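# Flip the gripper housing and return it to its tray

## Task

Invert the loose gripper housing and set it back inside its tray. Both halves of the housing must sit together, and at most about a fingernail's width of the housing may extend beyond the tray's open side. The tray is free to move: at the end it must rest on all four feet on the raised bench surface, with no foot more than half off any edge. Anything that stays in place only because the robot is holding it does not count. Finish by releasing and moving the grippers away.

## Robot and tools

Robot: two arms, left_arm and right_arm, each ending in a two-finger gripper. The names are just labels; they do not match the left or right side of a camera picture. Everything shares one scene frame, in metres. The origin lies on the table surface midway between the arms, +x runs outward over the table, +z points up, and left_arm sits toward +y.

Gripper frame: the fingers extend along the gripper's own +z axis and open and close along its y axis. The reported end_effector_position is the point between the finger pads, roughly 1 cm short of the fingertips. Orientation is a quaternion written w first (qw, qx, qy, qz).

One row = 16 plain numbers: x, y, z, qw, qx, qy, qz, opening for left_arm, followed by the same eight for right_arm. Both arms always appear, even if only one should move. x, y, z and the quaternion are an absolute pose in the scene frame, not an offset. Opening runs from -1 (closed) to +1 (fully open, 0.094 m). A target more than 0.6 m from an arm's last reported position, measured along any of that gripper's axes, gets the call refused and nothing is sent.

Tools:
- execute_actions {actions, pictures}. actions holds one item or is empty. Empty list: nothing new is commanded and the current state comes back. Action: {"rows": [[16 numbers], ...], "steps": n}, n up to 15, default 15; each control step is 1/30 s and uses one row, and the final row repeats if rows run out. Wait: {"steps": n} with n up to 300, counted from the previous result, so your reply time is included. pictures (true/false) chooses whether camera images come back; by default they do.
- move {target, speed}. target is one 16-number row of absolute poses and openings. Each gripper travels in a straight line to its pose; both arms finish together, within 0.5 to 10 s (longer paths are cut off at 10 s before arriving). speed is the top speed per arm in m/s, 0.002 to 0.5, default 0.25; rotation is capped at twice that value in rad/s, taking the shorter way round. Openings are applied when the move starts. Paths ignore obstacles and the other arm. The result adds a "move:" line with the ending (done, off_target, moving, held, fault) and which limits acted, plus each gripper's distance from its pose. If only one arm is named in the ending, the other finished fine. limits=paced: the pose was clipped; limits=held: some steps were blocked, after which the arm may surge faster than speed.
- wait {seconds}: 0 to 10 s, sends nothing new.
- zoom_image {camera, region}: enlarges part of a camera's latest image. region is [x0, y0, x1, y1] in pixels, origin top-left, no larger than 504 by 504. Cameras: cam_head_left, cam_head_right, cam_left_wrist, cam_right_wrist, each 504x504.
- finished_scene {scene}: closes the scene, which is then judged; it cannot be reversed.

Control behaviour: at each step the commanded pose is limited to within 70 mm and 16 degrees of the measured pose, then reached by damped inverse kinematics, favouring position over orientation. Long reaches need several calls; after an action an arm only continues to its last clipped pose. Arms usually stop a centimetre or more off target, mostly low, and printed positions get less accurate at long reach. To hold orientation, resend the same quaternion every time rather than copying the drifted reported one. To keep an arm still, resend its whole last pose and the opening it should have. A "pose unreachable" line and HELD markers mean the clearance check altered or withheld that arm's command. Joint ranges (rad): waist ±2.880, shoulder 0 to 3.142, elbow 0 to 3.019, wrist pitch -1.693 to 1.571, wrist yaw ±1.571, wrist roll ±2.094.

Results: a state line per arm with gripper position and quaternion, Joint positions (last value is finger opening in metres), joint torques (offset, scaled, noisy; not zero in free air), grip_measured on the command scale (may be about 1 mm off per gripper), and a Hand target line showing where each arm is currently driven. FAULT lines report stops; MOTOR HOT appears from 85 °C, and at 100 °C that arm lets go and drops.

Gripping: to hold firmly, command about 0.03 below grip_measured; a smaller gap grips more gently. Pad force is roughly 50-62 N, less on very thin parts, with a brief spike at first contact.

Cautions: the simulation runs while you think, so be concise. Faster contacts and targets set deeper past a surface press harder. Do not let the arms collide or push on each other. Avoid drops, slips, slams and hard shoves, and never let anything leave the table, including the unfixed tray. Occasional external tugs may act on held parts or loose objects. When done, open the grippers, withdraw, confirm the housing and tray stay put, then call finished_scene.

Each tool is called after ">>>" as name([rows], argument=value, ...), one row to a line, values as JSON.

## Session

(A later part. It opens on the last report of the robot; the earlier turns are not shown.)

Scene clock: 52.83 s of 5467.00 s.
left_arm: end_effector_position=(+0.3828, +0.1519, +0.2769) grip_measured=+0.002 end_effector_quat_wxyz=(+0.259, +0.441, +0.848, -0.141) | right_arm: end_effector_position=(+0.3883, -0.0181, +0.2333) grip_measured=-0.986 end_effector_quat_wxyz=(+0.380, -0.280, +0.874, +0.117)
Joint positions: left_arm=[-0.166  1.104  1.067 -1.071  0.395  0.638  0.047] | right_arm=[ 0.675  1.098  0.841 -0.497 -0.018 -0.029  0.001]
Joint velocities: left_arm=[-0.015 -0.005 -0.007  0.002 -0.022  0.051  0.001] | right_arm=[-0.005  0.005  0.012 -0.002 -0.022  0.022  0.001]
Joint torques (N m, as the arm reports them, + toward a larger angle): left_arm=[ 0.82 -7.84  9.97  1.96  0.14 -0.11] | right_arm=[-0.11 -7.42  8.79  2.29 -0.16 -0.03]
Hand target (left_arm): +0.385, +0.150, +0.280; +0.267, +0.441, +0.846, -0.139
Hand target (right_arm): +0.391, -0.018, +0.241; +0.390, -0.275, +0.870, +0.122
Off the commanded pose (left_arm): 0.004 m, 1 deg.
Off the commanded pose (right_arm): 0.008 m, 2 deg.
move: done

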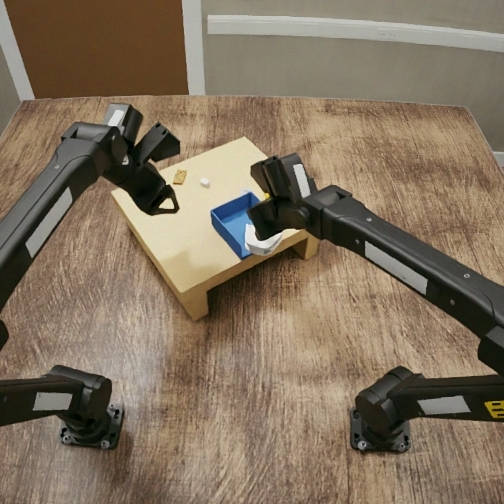

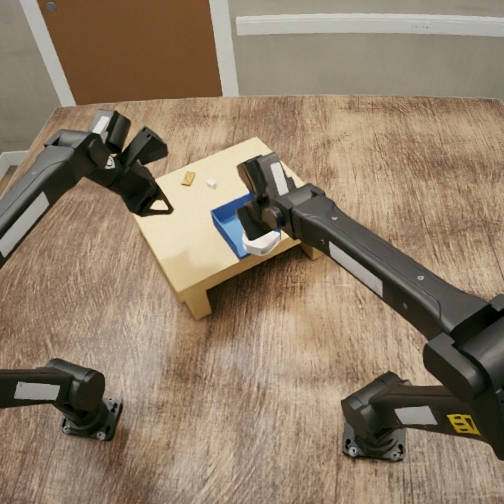

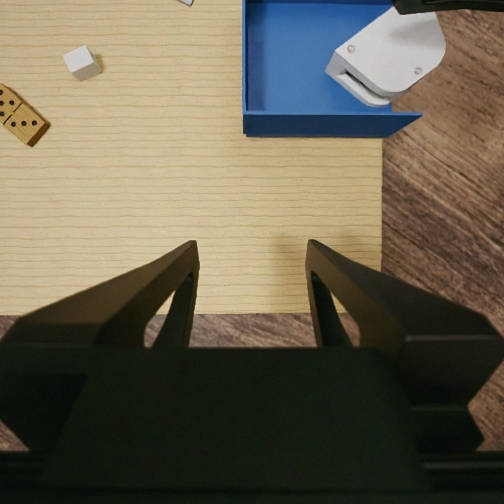

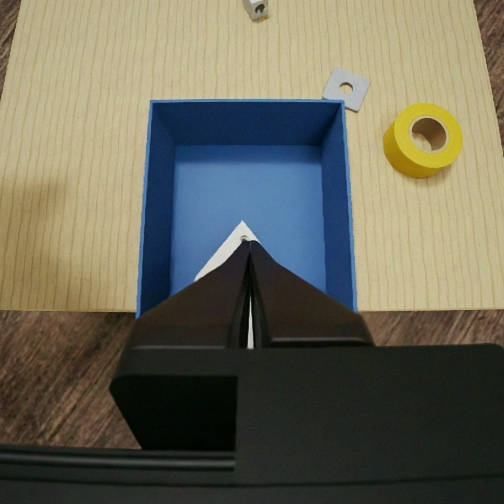

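>>> move(target=[0.385,0.15,0.28,0.267,0.441,0.846,-0.139,0,0.325,-0.067,0.25,0.627,-0.627,0.326,-0.326,-0.2], speed=0.4)

>>> move(target=[0.385,0.15,0.28,0.267,0.441,0.846,-0.139,0,0.327,-0.065,0.178,0.627,-0.627,0.326,-0.326,-0.2], speed=0.08)

Scene clock: 58.87 s of 5467.00 s.
left_arm: end_effector_position=(+0.3828, +0.1519, +0.2769) grip_measured=+0.002 end_effector_quat_wxyz=(+0.259, +0.441, +0.848, -0.141) | right_arm: end_effector_position=(+0.3229, -0.0659, +0.2504) grip_measured=-0.201 end_effector_quat_wxyz=(+0.624, -0.630, +0.330, -0.325)
Joint positions: left_arm=[-0.166  1.104  1.067 -1.071  0.395  0.638  0.047] | right_arm=[ 0.651  0.787  0.256  0.521 -0.049 -1.569  0.038]
Joint velocities: left_arm=[-0.005  0.005  0.002 -0.007  0.037  0.022 -0.001] | right_arm=[ 0.005 -0.005  0.002  0.007 -0.037 -0.051 -0.001]
Joint torques (N m, as the arm reports them, + toward a larger angle): left_arm=[ 1.03 -7.76  9.98  1.96  0.15 -0.11] | right_arm=[-0.46 -1.26  7.43  2.58 -0.16 -0.09]
Hand target (left_arm): +0.385, +0.150, +0.280; +0.267, +0.441, +0.846, -0.139
Hand target (right_arm): +0.323, -0.068, +0.251; +0.624, -0.628, +0.325, -0.332
Off the commanded pose (left_arm): 0.004 m, 1 deg.
Off the commanded pose (right_arm): 0.002 m, 1 deg.
After step 90, 0.27 s passed at rest.
move: done

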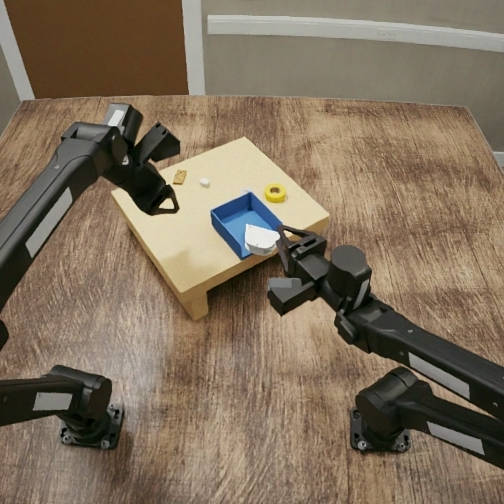

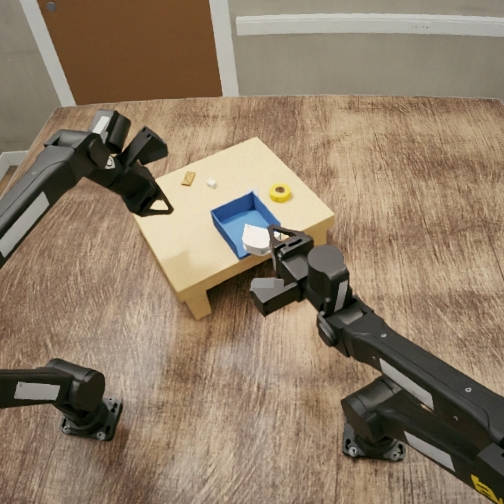

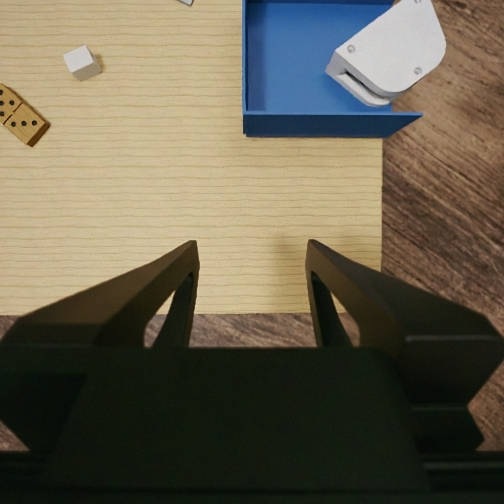

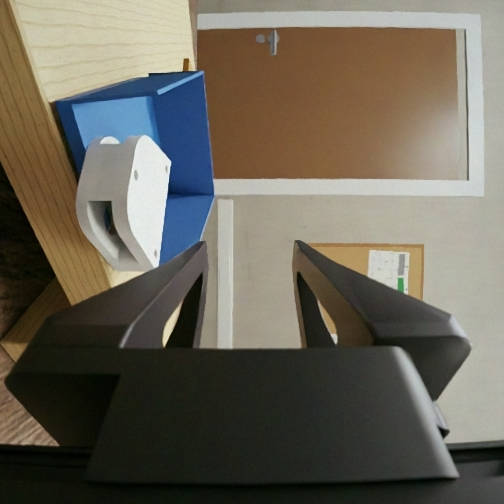

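Scene clock: 60.27 s of 5467.00 s.
left_arm: end_effector_position=(+0.3828, +0.1519, +0.2769) grip_measured=+0.002 end_effector_quat_wxyz=(+0.259, +0.441, +0.848, -0.141) | right_arm: end_effector_position=(+0.3294, -0.0606, +0.1755) grip_measured=-0.201 end_effector_quat_wxyz=(+0.626, -0.630, +0.327, -0.323)
Joint positions: left_arm=[-0.166  1.104  1.067 -1.071  0.395  0.638  0.047] | right_arm=[ 0.649  1.205  0.156  1.042 -0.059 -1.569  0.038]
Joint velocities: left_arm=[ 0.005  0.005 -0.002  0.002 -0.007 -0.007  0.   ] | right_arm=[-0.005 -0.015 -0.007 -0.012  0.007  0.007 -0.001]
Joint torques (N m, as the arm reports them, + toward a larger angle): left_arm=[ 0.76 -7.53  9.99  1.96  0.14 -0.11] | right_arm=[-0.56 -3.17  4.54  2.59 -0.16  0.  ]
Hand target (left_arm): +0.385, +0.150, +0.280; +0.267, +0.441, +0.846, -0.139
Hand target (right_arm): +0.329, -0.064, +0.176; +0.627, -0.627, +0.326, -0.326
Off the commanded pose (left_arm): 0.004 m, 1 deg.
Off the commanded pose (right_arm): 0.006 m, 0 deg.
move: done

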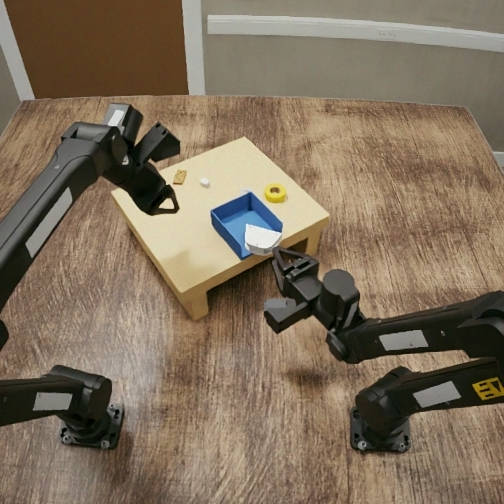

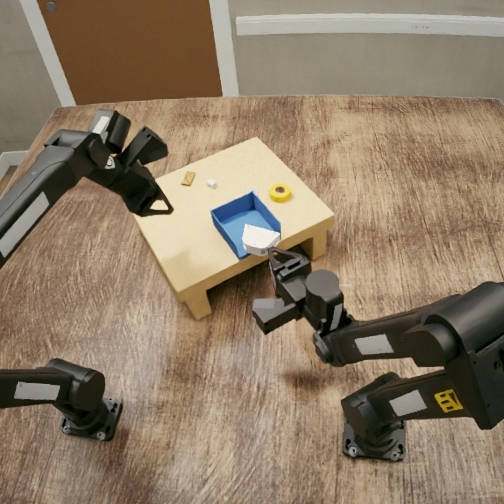

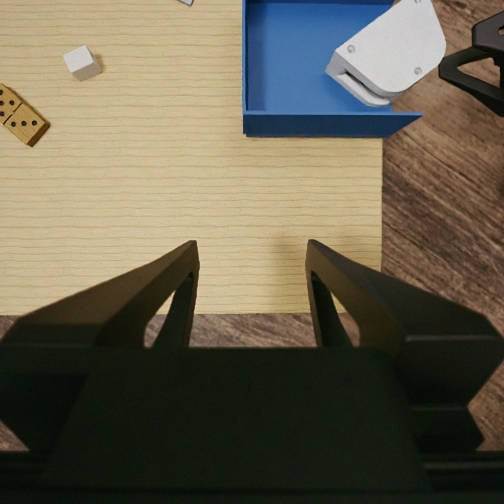

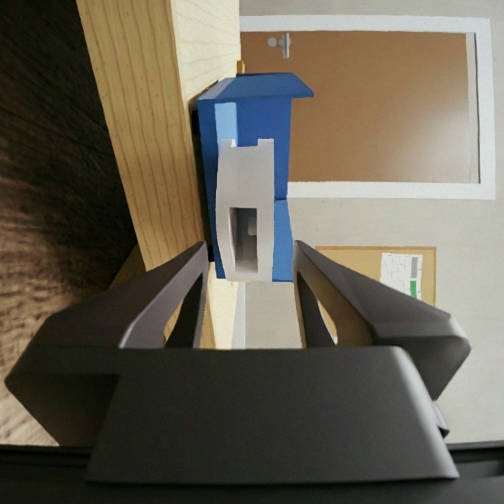

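>>> move(target=[0.385,0.15,0.28,0.267,0.441,0.846,-0.139,0,0.3606,-0.0405,0.187,0.638,-0.616,0.320,-0.332,-0.15], speed=0.02)

Scene clock: 64.83 s of 5467.00 s.
left_arm: end_effector_position=(+0.3828, +0.1519, +0.2769) grip_measured=+0.002 end_effector_quat_wxyz=(+0.259, +0.441, +0.848, -0.141) | right_arm: end_effector_position=(+0.3509, -0.0482, +0.1737) grip_measured=-0.151 end_effector_quat_wxyz=(+0.627, -0.628, +0.327, -0.326)
Joint positions: left_arm=[-0.166  1.104  1.067 -1.071  0.395  0.638  0.047] | right_arm=[ 0.649  1.311  0.216  1.093 -0.055 -1.569  0.04 ]
Joint velocities: left_arm=[ 0.015  0.005 -0.002 -0.002  0.007  0.007 -0.001] | right_arm=[-0.005 -0.005  0.007 -0.007  0.037 -0.007 -0.001]
Joint torques (N m, as the arm reports them, + toward a larger angle): left_arm=[ 0.88 -7.84  9.97  1.96  0.13 -0.11] | right_arm=[ 0.82 -3.84  7.03  2.63  0.17  0.03]
Hand target (left_arm): +0.385, +0.150, +0.280; +0.267, +0.441, +0.846, -0.139
Hand target (right_arm): +0.360, -0.041, +0.187; +0.638, -0.616, +0.320, -0.332
Off the commanded pose (left_arm): 0.004 m, 1 deg.
Off the commanded pose (right_arm): 0.018 m, 2 deg.
move: off_target (right_arm)

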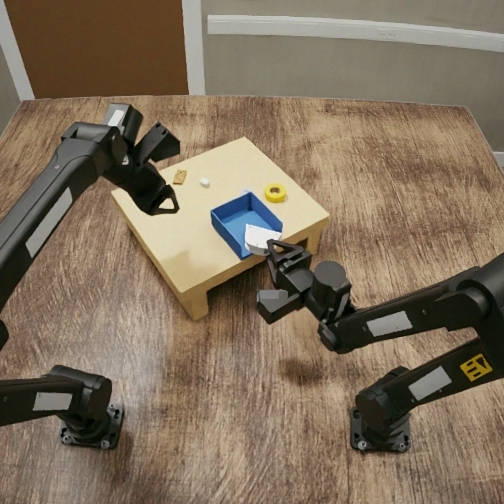

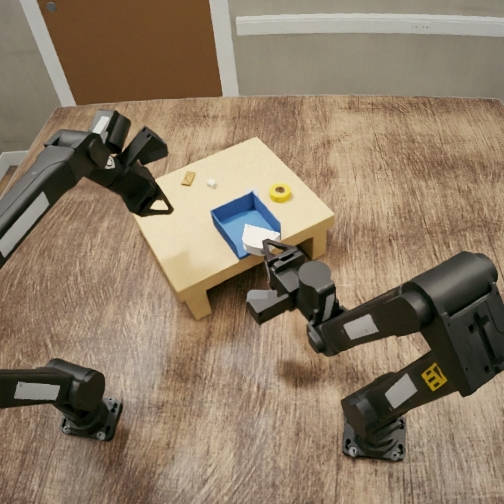

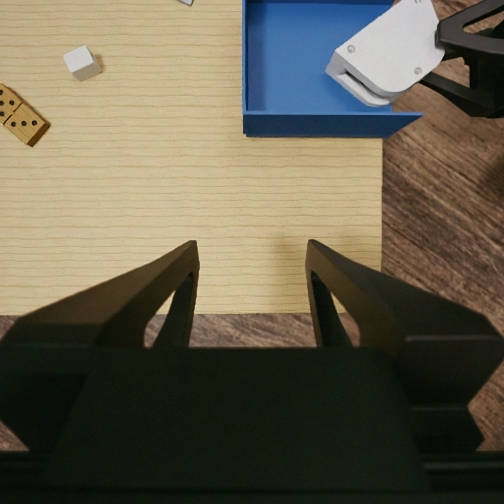

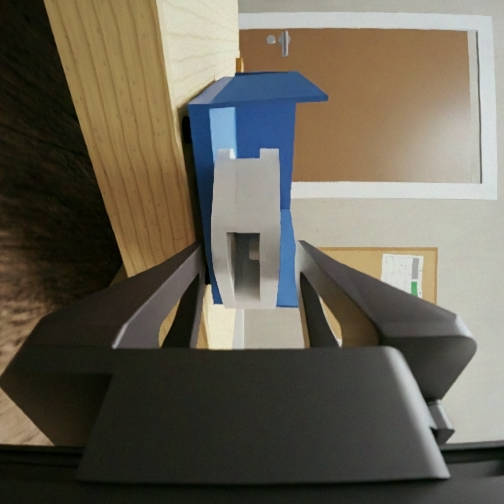

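>>> move(target=[0.385,0.15,0.28,0.267,0.441,0.846,-0.139,0,0.372,-0.0325,0.186,0.638,-0.616,0.320,-0.332,-0.2], speed=0.015)

Scene clock: 69.00 s of 5467.00 s.
left_arm: end_effector_position=(+0.3828, +0.1519, +0.2769) grip_measured=+0.002 end_effector_quat_wxyz=(+0.259, +0.441, +0.848, -0.141) | right_arm: end_effector_position=(+0.3628, -0.0414, +0.1735) grip_measured=-0.199 end_effector_quat_wxyz=(+0.627, -0.627, +0.328, -0.327)
Joint positions: left_arm=[-0.166  1.104  1.067 -1.071  0.395  0.638  0.047] | right_arm=[ 0.649  1.354  0.251  1.102 -0.052 -1.569  0.038]
Joint velocities: left_arm=[ 0.005 -0.024 -0.007  0.017 -0.007  0.007 -0.   ] | right_arm=[ 0.005  0.005 -0.007  0.007 -0.066 -0.007 -0.   ]
Joint torques (N m, as the arm reports them, + toward a larger angle): left_arm=[ 0.87 -7.56 10.01  1.88  0.13 -0.12] | right_arm=[ 1.05 -4.4   6.95  2.65  0.16  0.02]
Hand target (left_arm): +0.385, +0.150, +0.280; +0.267, +0.441, +0.846, -0.139
Hand target (right_arm): +0.371, -0.033, +0.186; +0.638, -0.616, +0.320, -0.332
Off the commanded pose (left_arm): 0.004 m, 1 deg.
Off the commanded pose (right_arm): 0.018 m, 2 deg.
move: off_target (right_arm)

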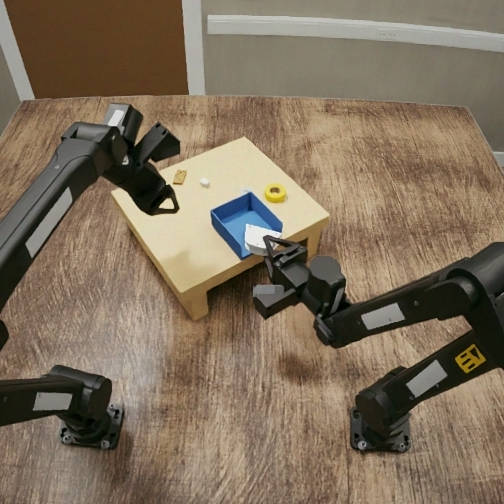

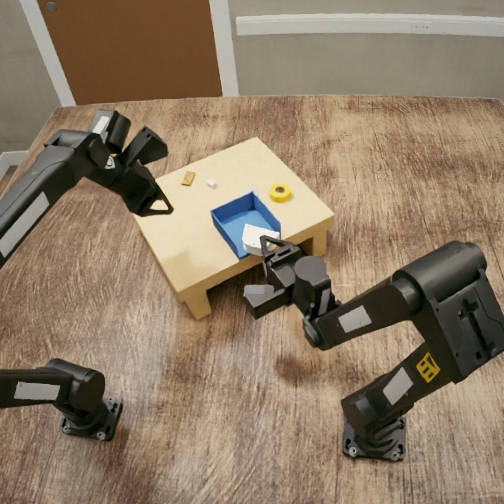

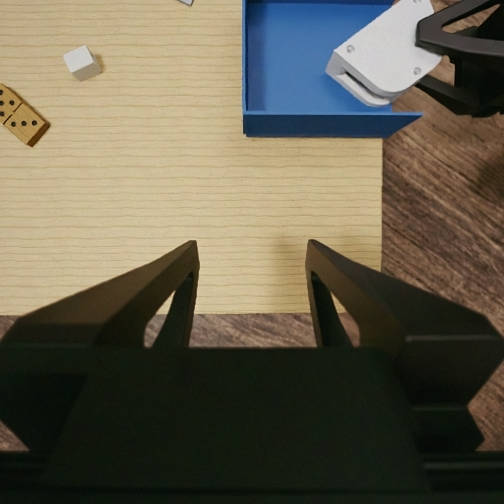

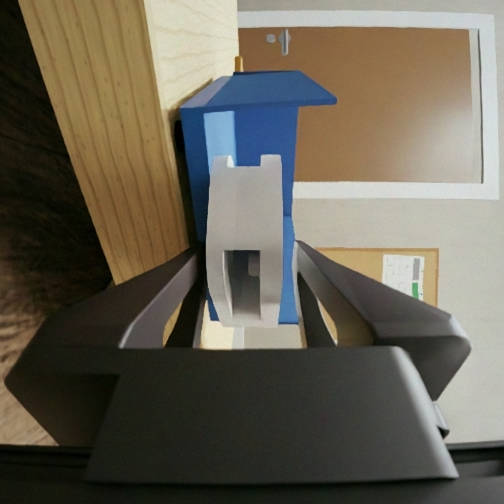

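Advance 3 mm more, then close.

>>> move(target=[0.385,0.15,0.28,0.267,0.441,0.846,-0.139,0,0.3745,-0.0305,0.184,0.638,-0.616,0.320,-0.332,-0.2], speed=0.015)

>>> move(target=[0.385,0.15,0.28,0.267,0.441,0.846,-0.139,0,0.3745,-0.0305,0.184,0.638,-0.616,0.320,-0.332,-0.52], speed=0.015)

Scene clock: 74.63 s of 5467.00 s.
left_arm: end_effector_position=(+0.3828, +0.1519, +0.2769) grip_measured=+0.002 end_effector_quat_wxyz=(+0.259, +0.441, +0.848, -0.141) | right_arm: end_effector_position=(+0.3651, -0.0398, +0.1711) grip_measured=-0.199 end_effector_quat_wxyz=(+0.626, -0.627, +0.329, -0.326)
Joint positions: left_arm=[-0.166  1.104  1.067 -1.071  0.395  0.638  0.047] | right_arm=[ 0.65   1.373  0.256  1.114 -0.051 -1.569  0.038]
Joint velocities: left_arm=[-0.005 -0.005  0.007  0.032 -0.037  0.007 -0.001] | right_arm=[-0.015 -0.005 -0.002 -0.012 -0.066  0.037  0.001]
Joint torques (N m, as the arm reports them, + toward a larger angle): left_arm=[ 0.95 -7.79  9.99  1.96  0.13 -0.11] | right_arm=[ 1.08 -4.63  6.97  2.62  0.16  0.02]
Hand target (left_arm): +0.385, +0.150, +0.280; +0.267, +0.441, +0.846, -0.139
Hand target (right_arm): +0.374, -0.031, +0.184; +0.638, -0.616, +0.320, -0.332
Off the commanded pose (left_arm): 0.004 m, 1 deg.
Off the commanded pose (right_arm): 0.019 m, 2 deg.
After step 90, 1.10 s passed at rest.
move: off_target (right_arm)

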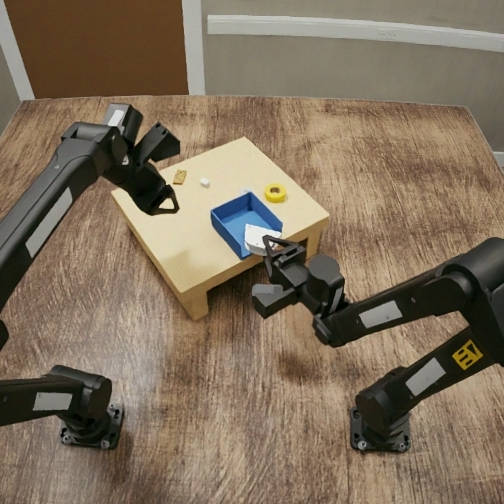

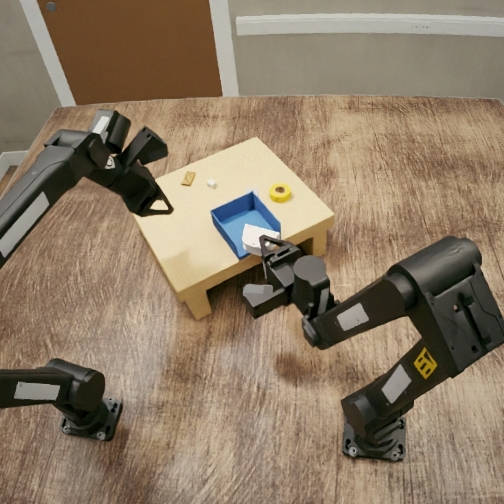

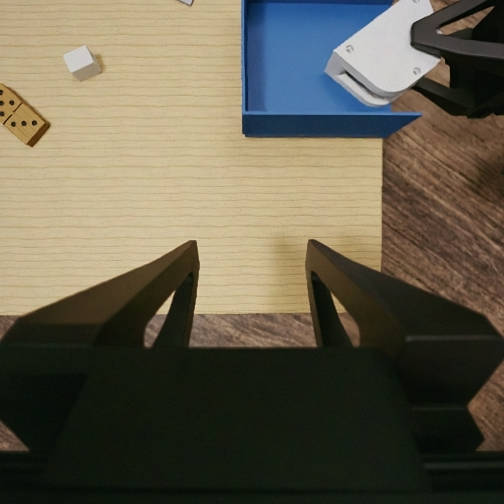

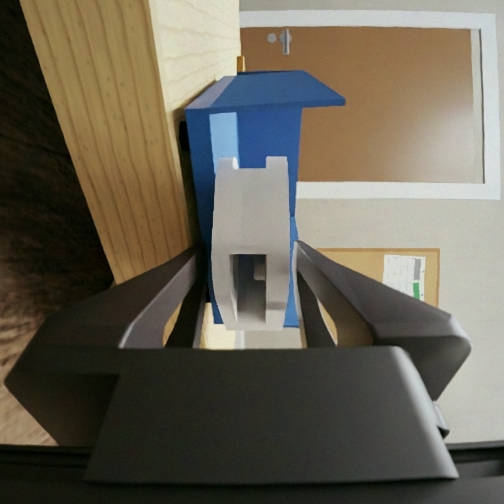

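Scene clock: 76.13 s of 5467.00 s.
left_arm: end_effector_position=(+0.3828, +0.1519, +0.2769) grip_measured=+0.002 end_effector_quat_wxyz=(+0.259, +0.441, +0.848, -0.141) | right_arm: end_effector_position=(+0.3654, -0.0397, +0.1748) grip_measured=-0.462 end_effector_quat_wxyz=(+0.630, -0.624, +0.327, -0.329)
Joint positions: left_arm=[-0.166  1.104  1.067 -1.071  0.395  0.638  0.047] | right_arm=[ 0.65   1.369  0.258  1.12  -0.05  -1.569  0.025]
Joint velocities: left_arm=[ 0.005  0.005 -0.002  0.012  0.007  0.007 -0.001] | right_arm=[-0.005 -0.005 -0.022  0.002 -0.037 -0.007  0.   ]
Joint torques (N m, as the arm reports them, + toward a larger angle): left_arm=[ 0.82 -7.76 10.01  1.95  0.13 -0.12] | right_arm=[ 1.09 -4.36  6.9   2.39  0.17  0.02]
Hand target (left_arm): +0.385, +0.150, +0.280; +0.267, +0.441, +0.846, -0.139
Hand target (right_arm): +0.374, -0.031, +0.184; +0.638, -0.616, +0.320, -0.332
Off the commanded pose (left_arm): 0.004 m, 1 deg.
Off the commanded pose (right_arm): 0.016 m, 2 deg.
move: off_target (right_arm)

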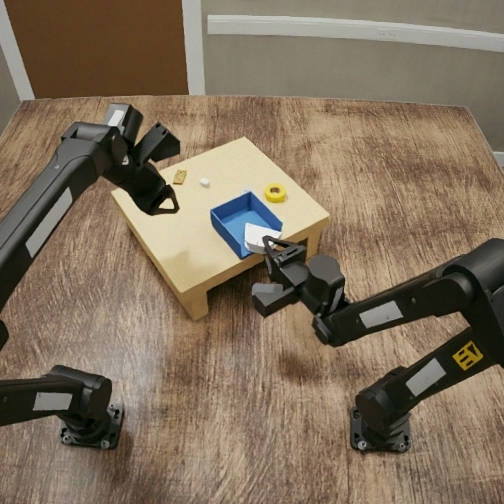

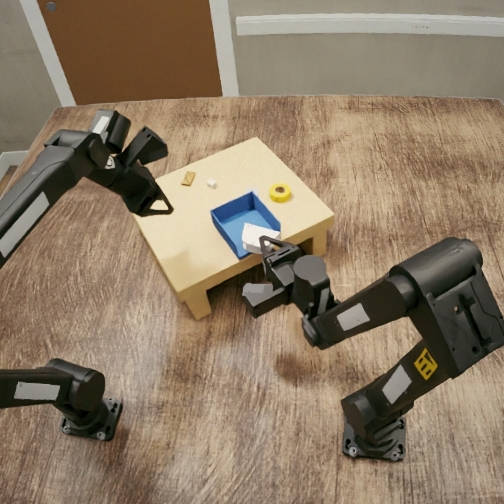

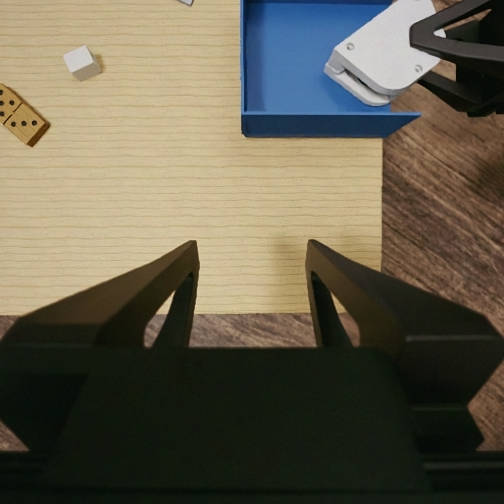

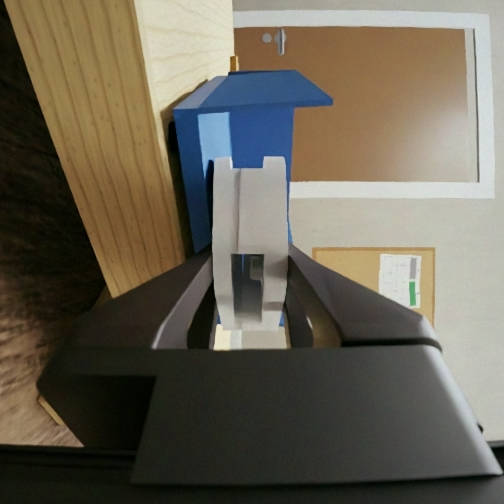

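>>> zoom_image(camera="cam_left_wrist", region=[300,0,504,130])

Region (300, 0, 504, 130) of cam_left_wrist's 504x504 image, scaled by 2.471, with more detail than that image has; it fills the top 321 rows of this view, and the rest is white.

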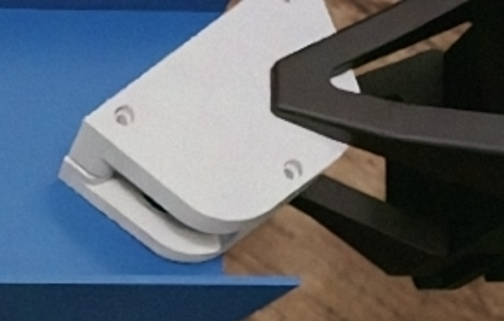

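>>> move(target=[0.385,0.15,0.28,0.267,0.441,0.846,-0.139,0,0.338,-0.056,0.29,0.627,-0.627,0.326,-0.326,-0.52], speed=0.06)

>>> move(target=[0.385,0.15,0.28,0.267,0.441,0.846,-0.139,0,0.335,-0.058,0.29,0.674,-0.213,0.674,0.213,-0.52], speed=0.35)

>>> move(target=[0.385,0.15,0.28,0.267,0.441,0.846,-0.139,0,0.335,-0.058,0.29,0.326,0.326,0.627,0.627,-0.52], speed=0.35)

Scene clock: 83.83 s of 5467.00 s.
left_arm: end_effector_position=(+0.3828, +0.1519, +0.2769) grip_measured=+0.002 end_effector_quat_wxyz=(+0.259, +0.441, +0.848, -0.141) | right_arm: end_effector_position=(+0.3267, -0.0636, +0.2621) grip_measured=-0.462 end_effector_quat_wxyz=(+0.612, -0.641, +0.336, -0.318)
Joint positions: left_arm=[-0.166  1.104  1.067 -1.071  0.395  0.638  0.047] | right_arm=[ 0.65   0.754  0.307  0.4   -0.051 -1.569  0.025]
Joint velocities: left_arm=[-0.005 -0.005 -0.002 -0.007 -0.037 -0.037 -0.001] | right_arm=[-0.005 -0.005 -0.002 -0.042  0.081 -0.007 -0.001]
Joint torques (N m, as the arm reports them, + toward a larger angle): left_arm=[ 0.81 -7.64  9.95  1.94  0.13 -0.12] | right_arm=[ 0.26 -1.29 12.15  1.76 -0.17  0.01]
Hand target (left_arm): +0.385, +0.150, +0.280; +0.267, +0.441, +0.846, -0.139
Hand target (right_arm): +0.333, -0.059, +0.293; +0.627, -0.627, +0.326, -0.326
Off the commanded pose (left_arm): 0.004 m, 1 deg.
Off the commanded pose (right_arm): 0.031 m, 3 deg.
After step 90, 2.40 s passed at rest.
move: off_target (right_arm)

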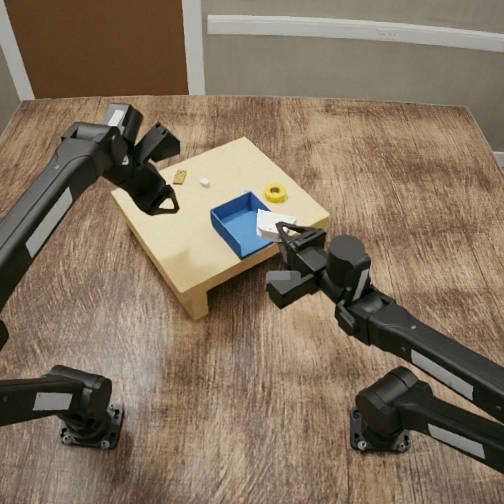

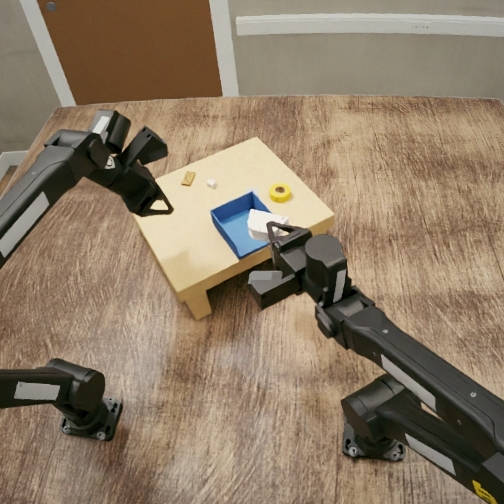

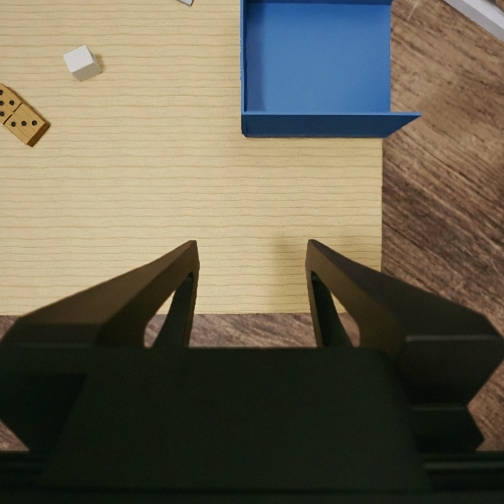

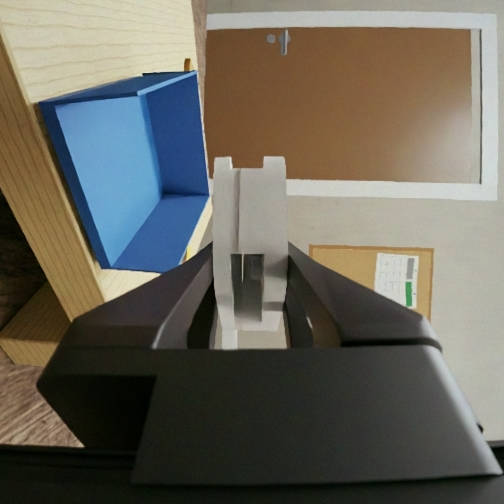

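Scene clock: 86.70 s of 5467.00 s.
left_arm: end_effector_position=(+0.3828, +0.1519, +0.2769) grip_measured=+0.002 end_effector_quat_wxyz=(+0.259, +0.441, +0.848, -0.141) | right_arm: end_effector_position=(+0.3259, -0.0625, +0.2621) grip_measured=-0.461 end_effector_quat_wxyz=(+0.658, -0.223, +0.688, +0.206)
Joint positions: left_arm=[-0.166  1.104  1.067 -1.071  0.395  0.638  0.047] | right_arm=[ 0.649  0.754  0.307  0.4   -0.061 -0.013  0.025]
Joint velocities: left_arm=[-0.015 -0.005  0.002 -0.007  0.022 -0.007  0.001] | right_arm=[-0.015 -0.005 -0.012 -0.007 -0.022  0.022 -0.   ]
Joint torques (N m, as the arm reports them, + toward a larger angle): left_arm=[ 0.77 -7.8   9.97  1.95  0.13 -0.12] | right_arm=[ 0.3  -1.12 11.7   2.1   0.16  0.01]
Hand target (left_arm): +0.385, +0.150, +0.280; +0.267, +0.441, +0.846, -0.139
Hand target (right_arm): +0.333, -0.059, +0.290; +0.674, -0.213, +0.674, +0.213
Off the commanded pose (left_arm): 0.004 m, 1 deg.
Off the commanded pose (right_arm): 0.030 m, 3 deg.
move: off_target (right_arm)

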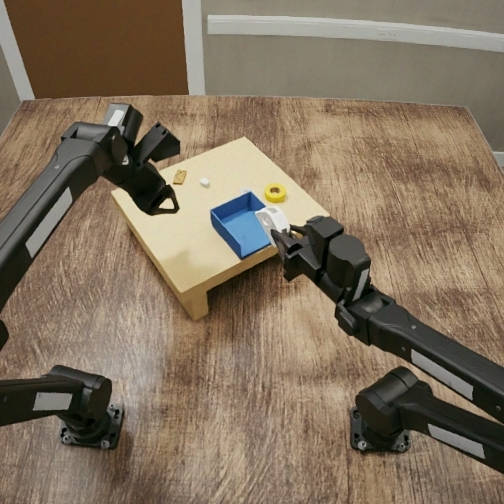

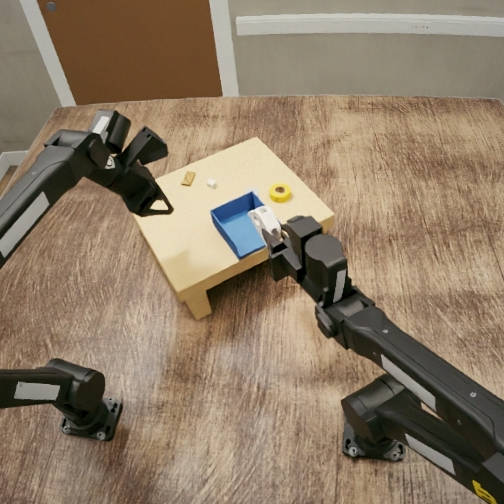

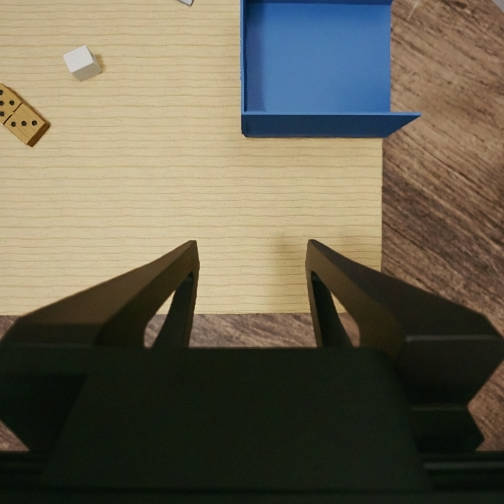

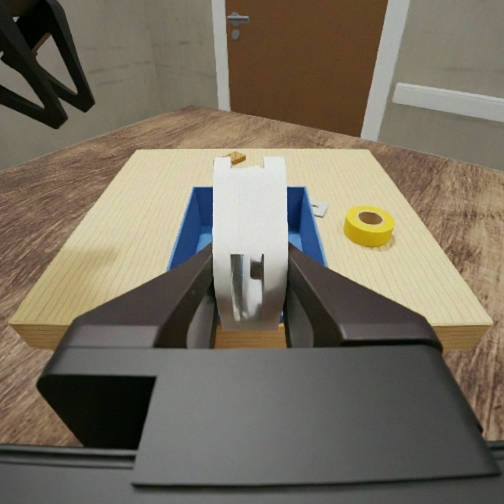

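Scene clock: 89.60 s of 5467.00 s.
left_arm: end_effector_position=(+0.3828, +0.1519, +0.2769) grip_measured=+0.002 end_effector_quat_wxyz=(+0.259, +0.441, +0.848, -0.141) | right_arm: end_effector_position=(+0.3260, -0.0627, +0.2621) grip_measured=-0.461 end_effector_quat_wxyz=(+0.320, +0.329, +0.645, +0.611)
Joint positions: left_arm=[-0.166  1.104  1.067 -1.071  0.395  0.638  0.047] | right_arm=[ 0.649  0.754  0.307  0.4   -0.061  1.558  0.025]
Joint velocities: left_arm=[ 0.005 -0.005  0.007 -0.012  0.037  0.007 -0.001] | right_arm=[-0.005 -0.005 -0.007  0.027 -0.007 -0.037 -0.   ]
Joint torques (N m, as the arm reports them, + toward a larger angle): left_arm=[ 0.88 -7.71  9.98  1.97  0.13 -0.11] | right_arm=[ 0.3  -1.14 11.72  2.1   0.18 -0.07]
Hand target (left_arm): +0.385, +0.150, +0.280; +0.267, +0.441, +0.846, -0.139
Hand target (right_arm): +0.333, -0.059, +0.290; +0.326, +0.326, +0.627, +0.627
Off the commanded pose (left_arm): 0.004 m, 1 deg.
Off the commanded pose (right_arm): 0.030 m, 3 deg.
move: off_target (right_arm)

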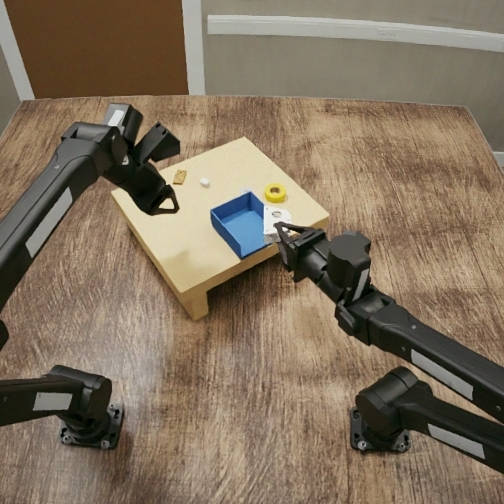

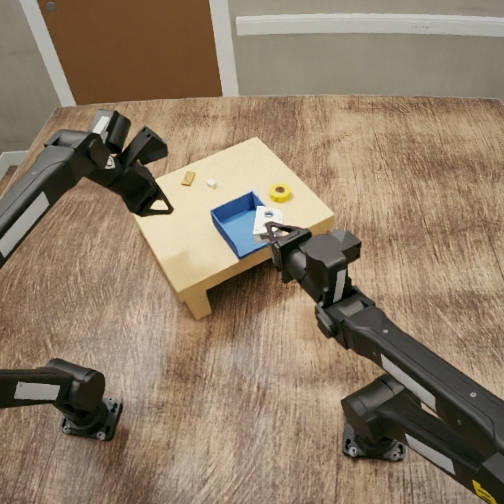

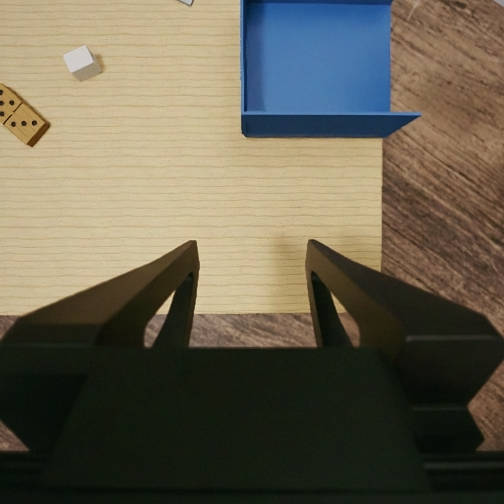

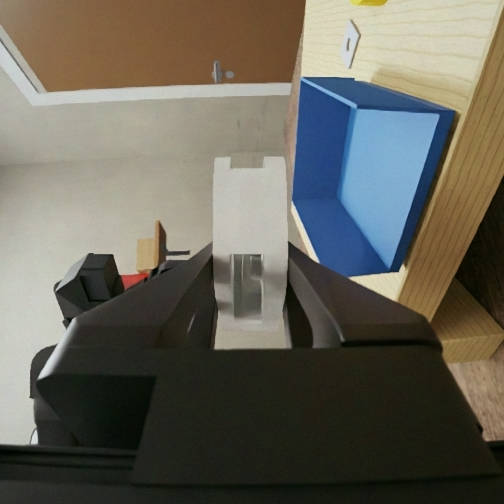

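>>> execute_actions(actions=[])

Scene clock: 95.37 s of 5467.00 s.
left_arm: end_effector_position=(+0.3828, +0.1519, +0.2769) grip_measured=+0.002 end_effector_quat_wxyz=(+0.259, +0.441, +0.848, -0.141) | right_arm: end_effector_position=(+0.3260, -0.0627, +0.2621) grip_measured=-0.461 end_effector_quat_wxyz=(+0.319, +0.330, +0.644, +0.612)
Joint positions: left_arm=[-0.166  1.104  1.067 -1.071  0.395  0.638  0.047] | right_arm=[ 0.649  0.754  0.307  0.4   -0.061  1.561  0.025]
Joint velocities: left_arm=[-0.005 -0.005  0.002 -0.002  0.007 -0.095  0.001] | right_arm=[-0.005  0.005  0.012 -0.012 -0.037  0.007  0.001]
Joint torques (N m, as the arm reports them, + toward a larger angle): left_arm=[ 0.74 -7.73  9.98  1.98  0.13 -0.11] | right_arm=[ 0.3  -1.11 11.7   2.11  0.17 -0.06]
Hand target (left_arm): +0.385, +0.150, +0.280; +0.267, +0.441, +0.846, -0.139
Hand target (right_arm): +0.333, -0.059, +0.290; +0.326, +0.326, +0.627, +0.627
Off the commanded pose (left_arm): 0.004 m, 1 deg.
Off the commanded pose (right_arm): 0.030 m, 3 deg.
Steps of this call (steps 1 to 90: nothing new was sent; then 2.77 s passed at rest). Readings (end_effector_position):
1: left_arm (+0.3828, +0.1519, +0.2769) | right_arm (+0.3260, -0.0627, +0.2621)
2: left_arm (+0.3828, +0.1519, +0.2769) | right_arm (+0.3260, -0.0627, +0.2621)
4: left_arm (+0.3828, +0.1519, +0.2769) | right_arm (+0.3260, -0.0627, +0.2621)
8: left_arm (+0.3828, +0.1519, +0.2769) | right_arm (+0.3260, -0.0627, +0.2621)
90: the state above

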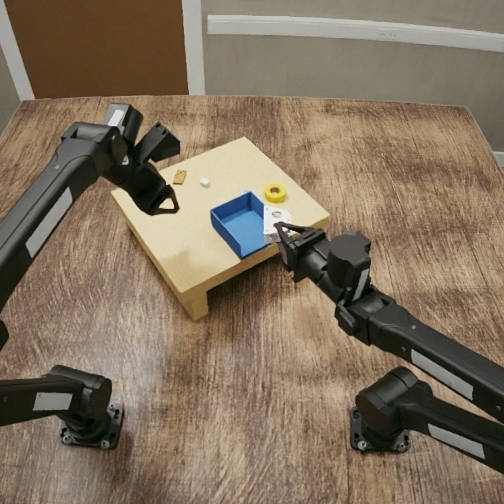

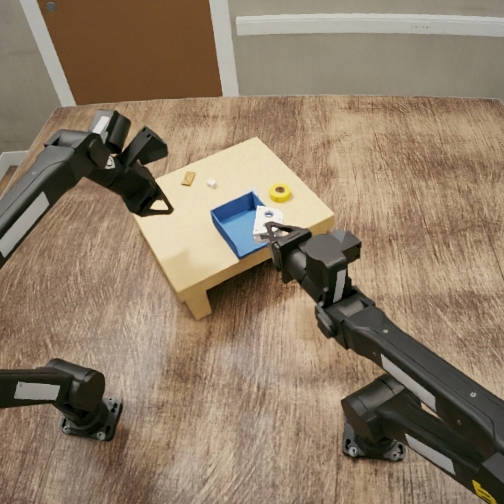

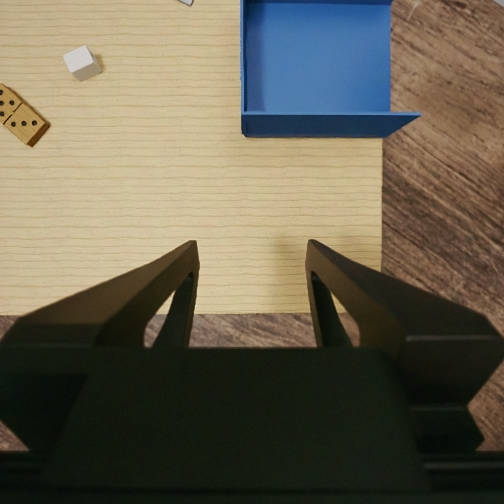

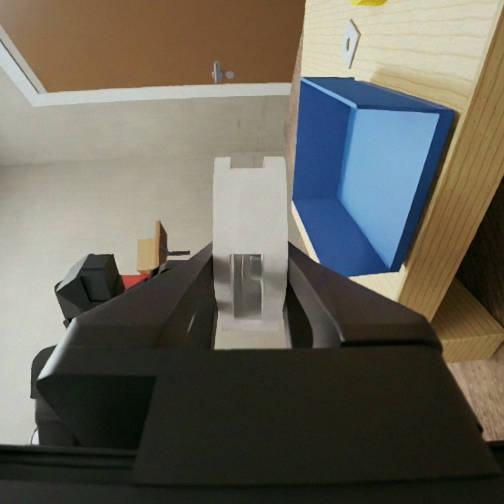

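>>> move(target=[0.385,0.15,0.28,0.267,0.441,0.846,-0.139,0,0.362,-0.037,0.205,0.330,0.322,0.619,0.635,-0.52], speed=0.04)

Scene clock: 98.77 s of 5467.00 s.
left_arm: end_effector_position=(+0.3828, +0.1519, +0.2769) grip_measured=+0.002 end_effector_quat_wxyz=(+0.259, +0.441, +0.848, -0.141) | right_arm: end_effector_position=(+0.3659, -0.0382, +0.2017) grip_measured=-0.461 end_effector_quat_wxyz=(+0.333, +0.323, +0.624, +0.629)
Joint positions: left_arm=[-0.166  1.104  1.067 -1.071  0.395  0.638  0.047] | right_arm=[ 0.654  1.241  0.283  0.972 -0.046  1.562  0.025]
Joint velocities: left_arm=[-0.005 -0.015 -0.007  0.012 -0.007  0.066  0.   ] | right_arm=[-0.005  0.005  0.007  0.027 -0.022  0.037  0.   ]
Joint torques (N m, as the arm reports them, + toward a larger angle): left_arm=[ 0.86 -7.66  9.98  1.99  0.13 -0.11] | right_arm=[ 1.12 -4.17  5.41  2.78  0.14 -0.07]
Hand target (left_arm): +0.385, +0.150, +0.280; +0.267, +0.441, +0.846, -0.139
Hand target (right_arm): +0.364, -0.036, +0.203; +0.331, +0.322, +0.619, +0.635
Off the commanded pose (left_arm): 0.004 m, 1 deg.
Off the commanded pose (right_arm): 0.005 m, 1 deg.
move: done

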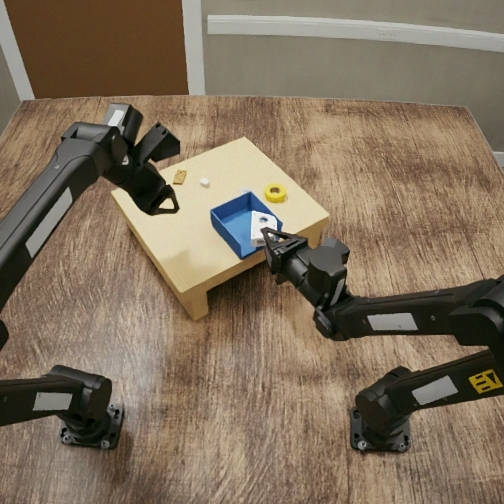

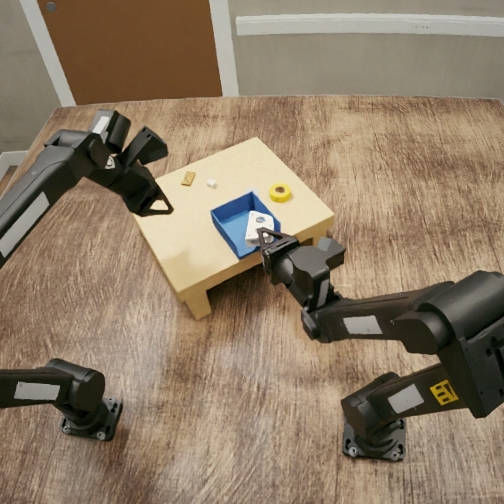

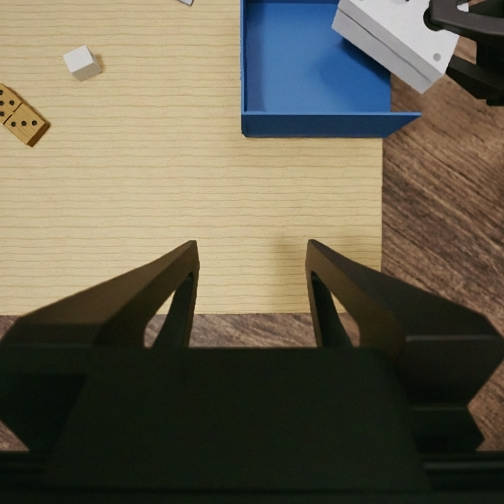

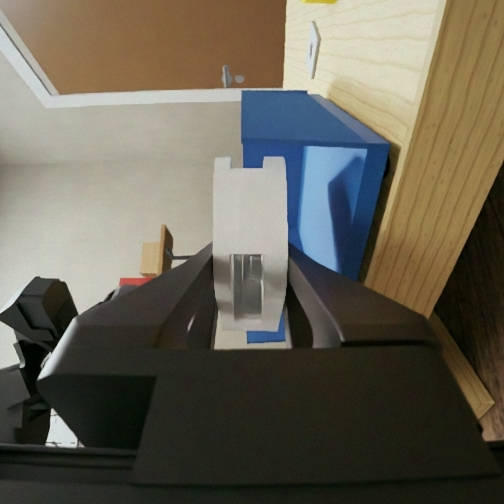

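>>> move(target=[0.385,0.15,0.28,0.267,0.441,0.846,-0.139,0,0.357,-0.037,0.184,0.330,0.322,0.619,0.635,-0.52], speed=0.015)

Scene clock: 102.30 s of 5467.00 s.
left_arm: end_effector_position=(+0.3828, +0.1519, +0.2769) grip_measured=+0.002 end_effector_quat_wxyz=(+0.259, +0.441, +0.848, -0.141) | right_arm: end_effector_position=(+0.3600, -0.0382, +0.1852) grip_measured=-0.461 end_effector_quat_wxyz=(+0.334, +0.321, +0.621, +0.632)
Joint positions: left_arm=[-0.166  1.104  1.067 -1.071  0.395  0.638  0.047] | right_arm=[ 0.665  1.319  0.254  1.088 -0.035  1.563  0.025]
Joint velocities: left_arm=[-0.005  0.005  0.002  0.012 -0.037 -0.081 -0.001] | right_arm=[-0.005  0.005 -0.012  0.012 -0.037  0.022 -0.001]
Joint torques (N m, as the arm reports them, + toward a larger angle): left_arm=[ 0.95 -7.73  9.98  1.95  0.13 -0.11] | right_arm=[ 1.12 -4.55  4.56  2.74  0.17 -0.06]
Hand target (left_arm): +0.385, +0.150, +0.280; +0.267, +0.441, +0.846, -0.139
Hand target (right_arm): +0.357, -0.037, +0.183; +0.330, +0.322, +0.619, +0.635
Off the commanded pose (left_arm): 0.004 m, 1 deg.
Off the commanded pose (right_arm): 0.003 m, 1 deg.
move: done

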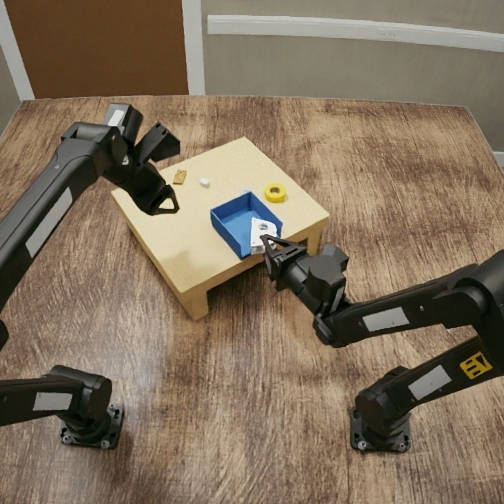

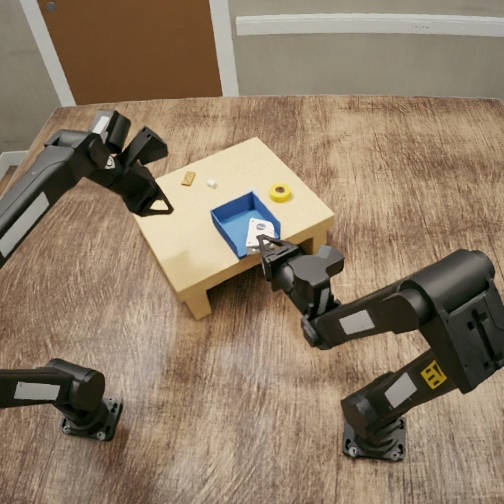

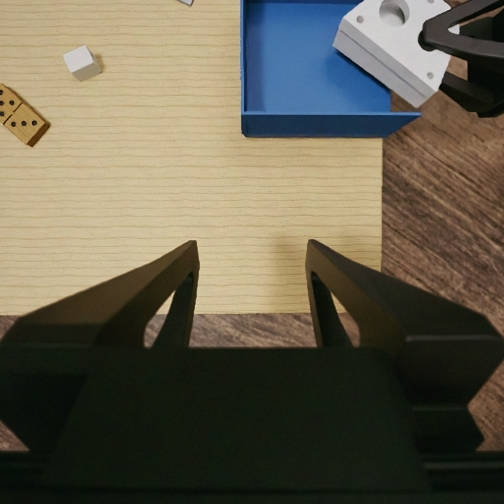

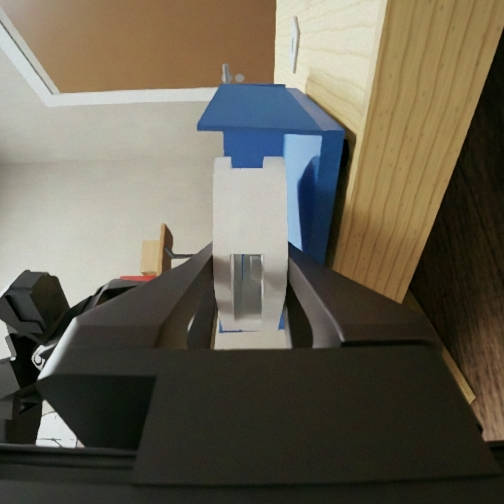

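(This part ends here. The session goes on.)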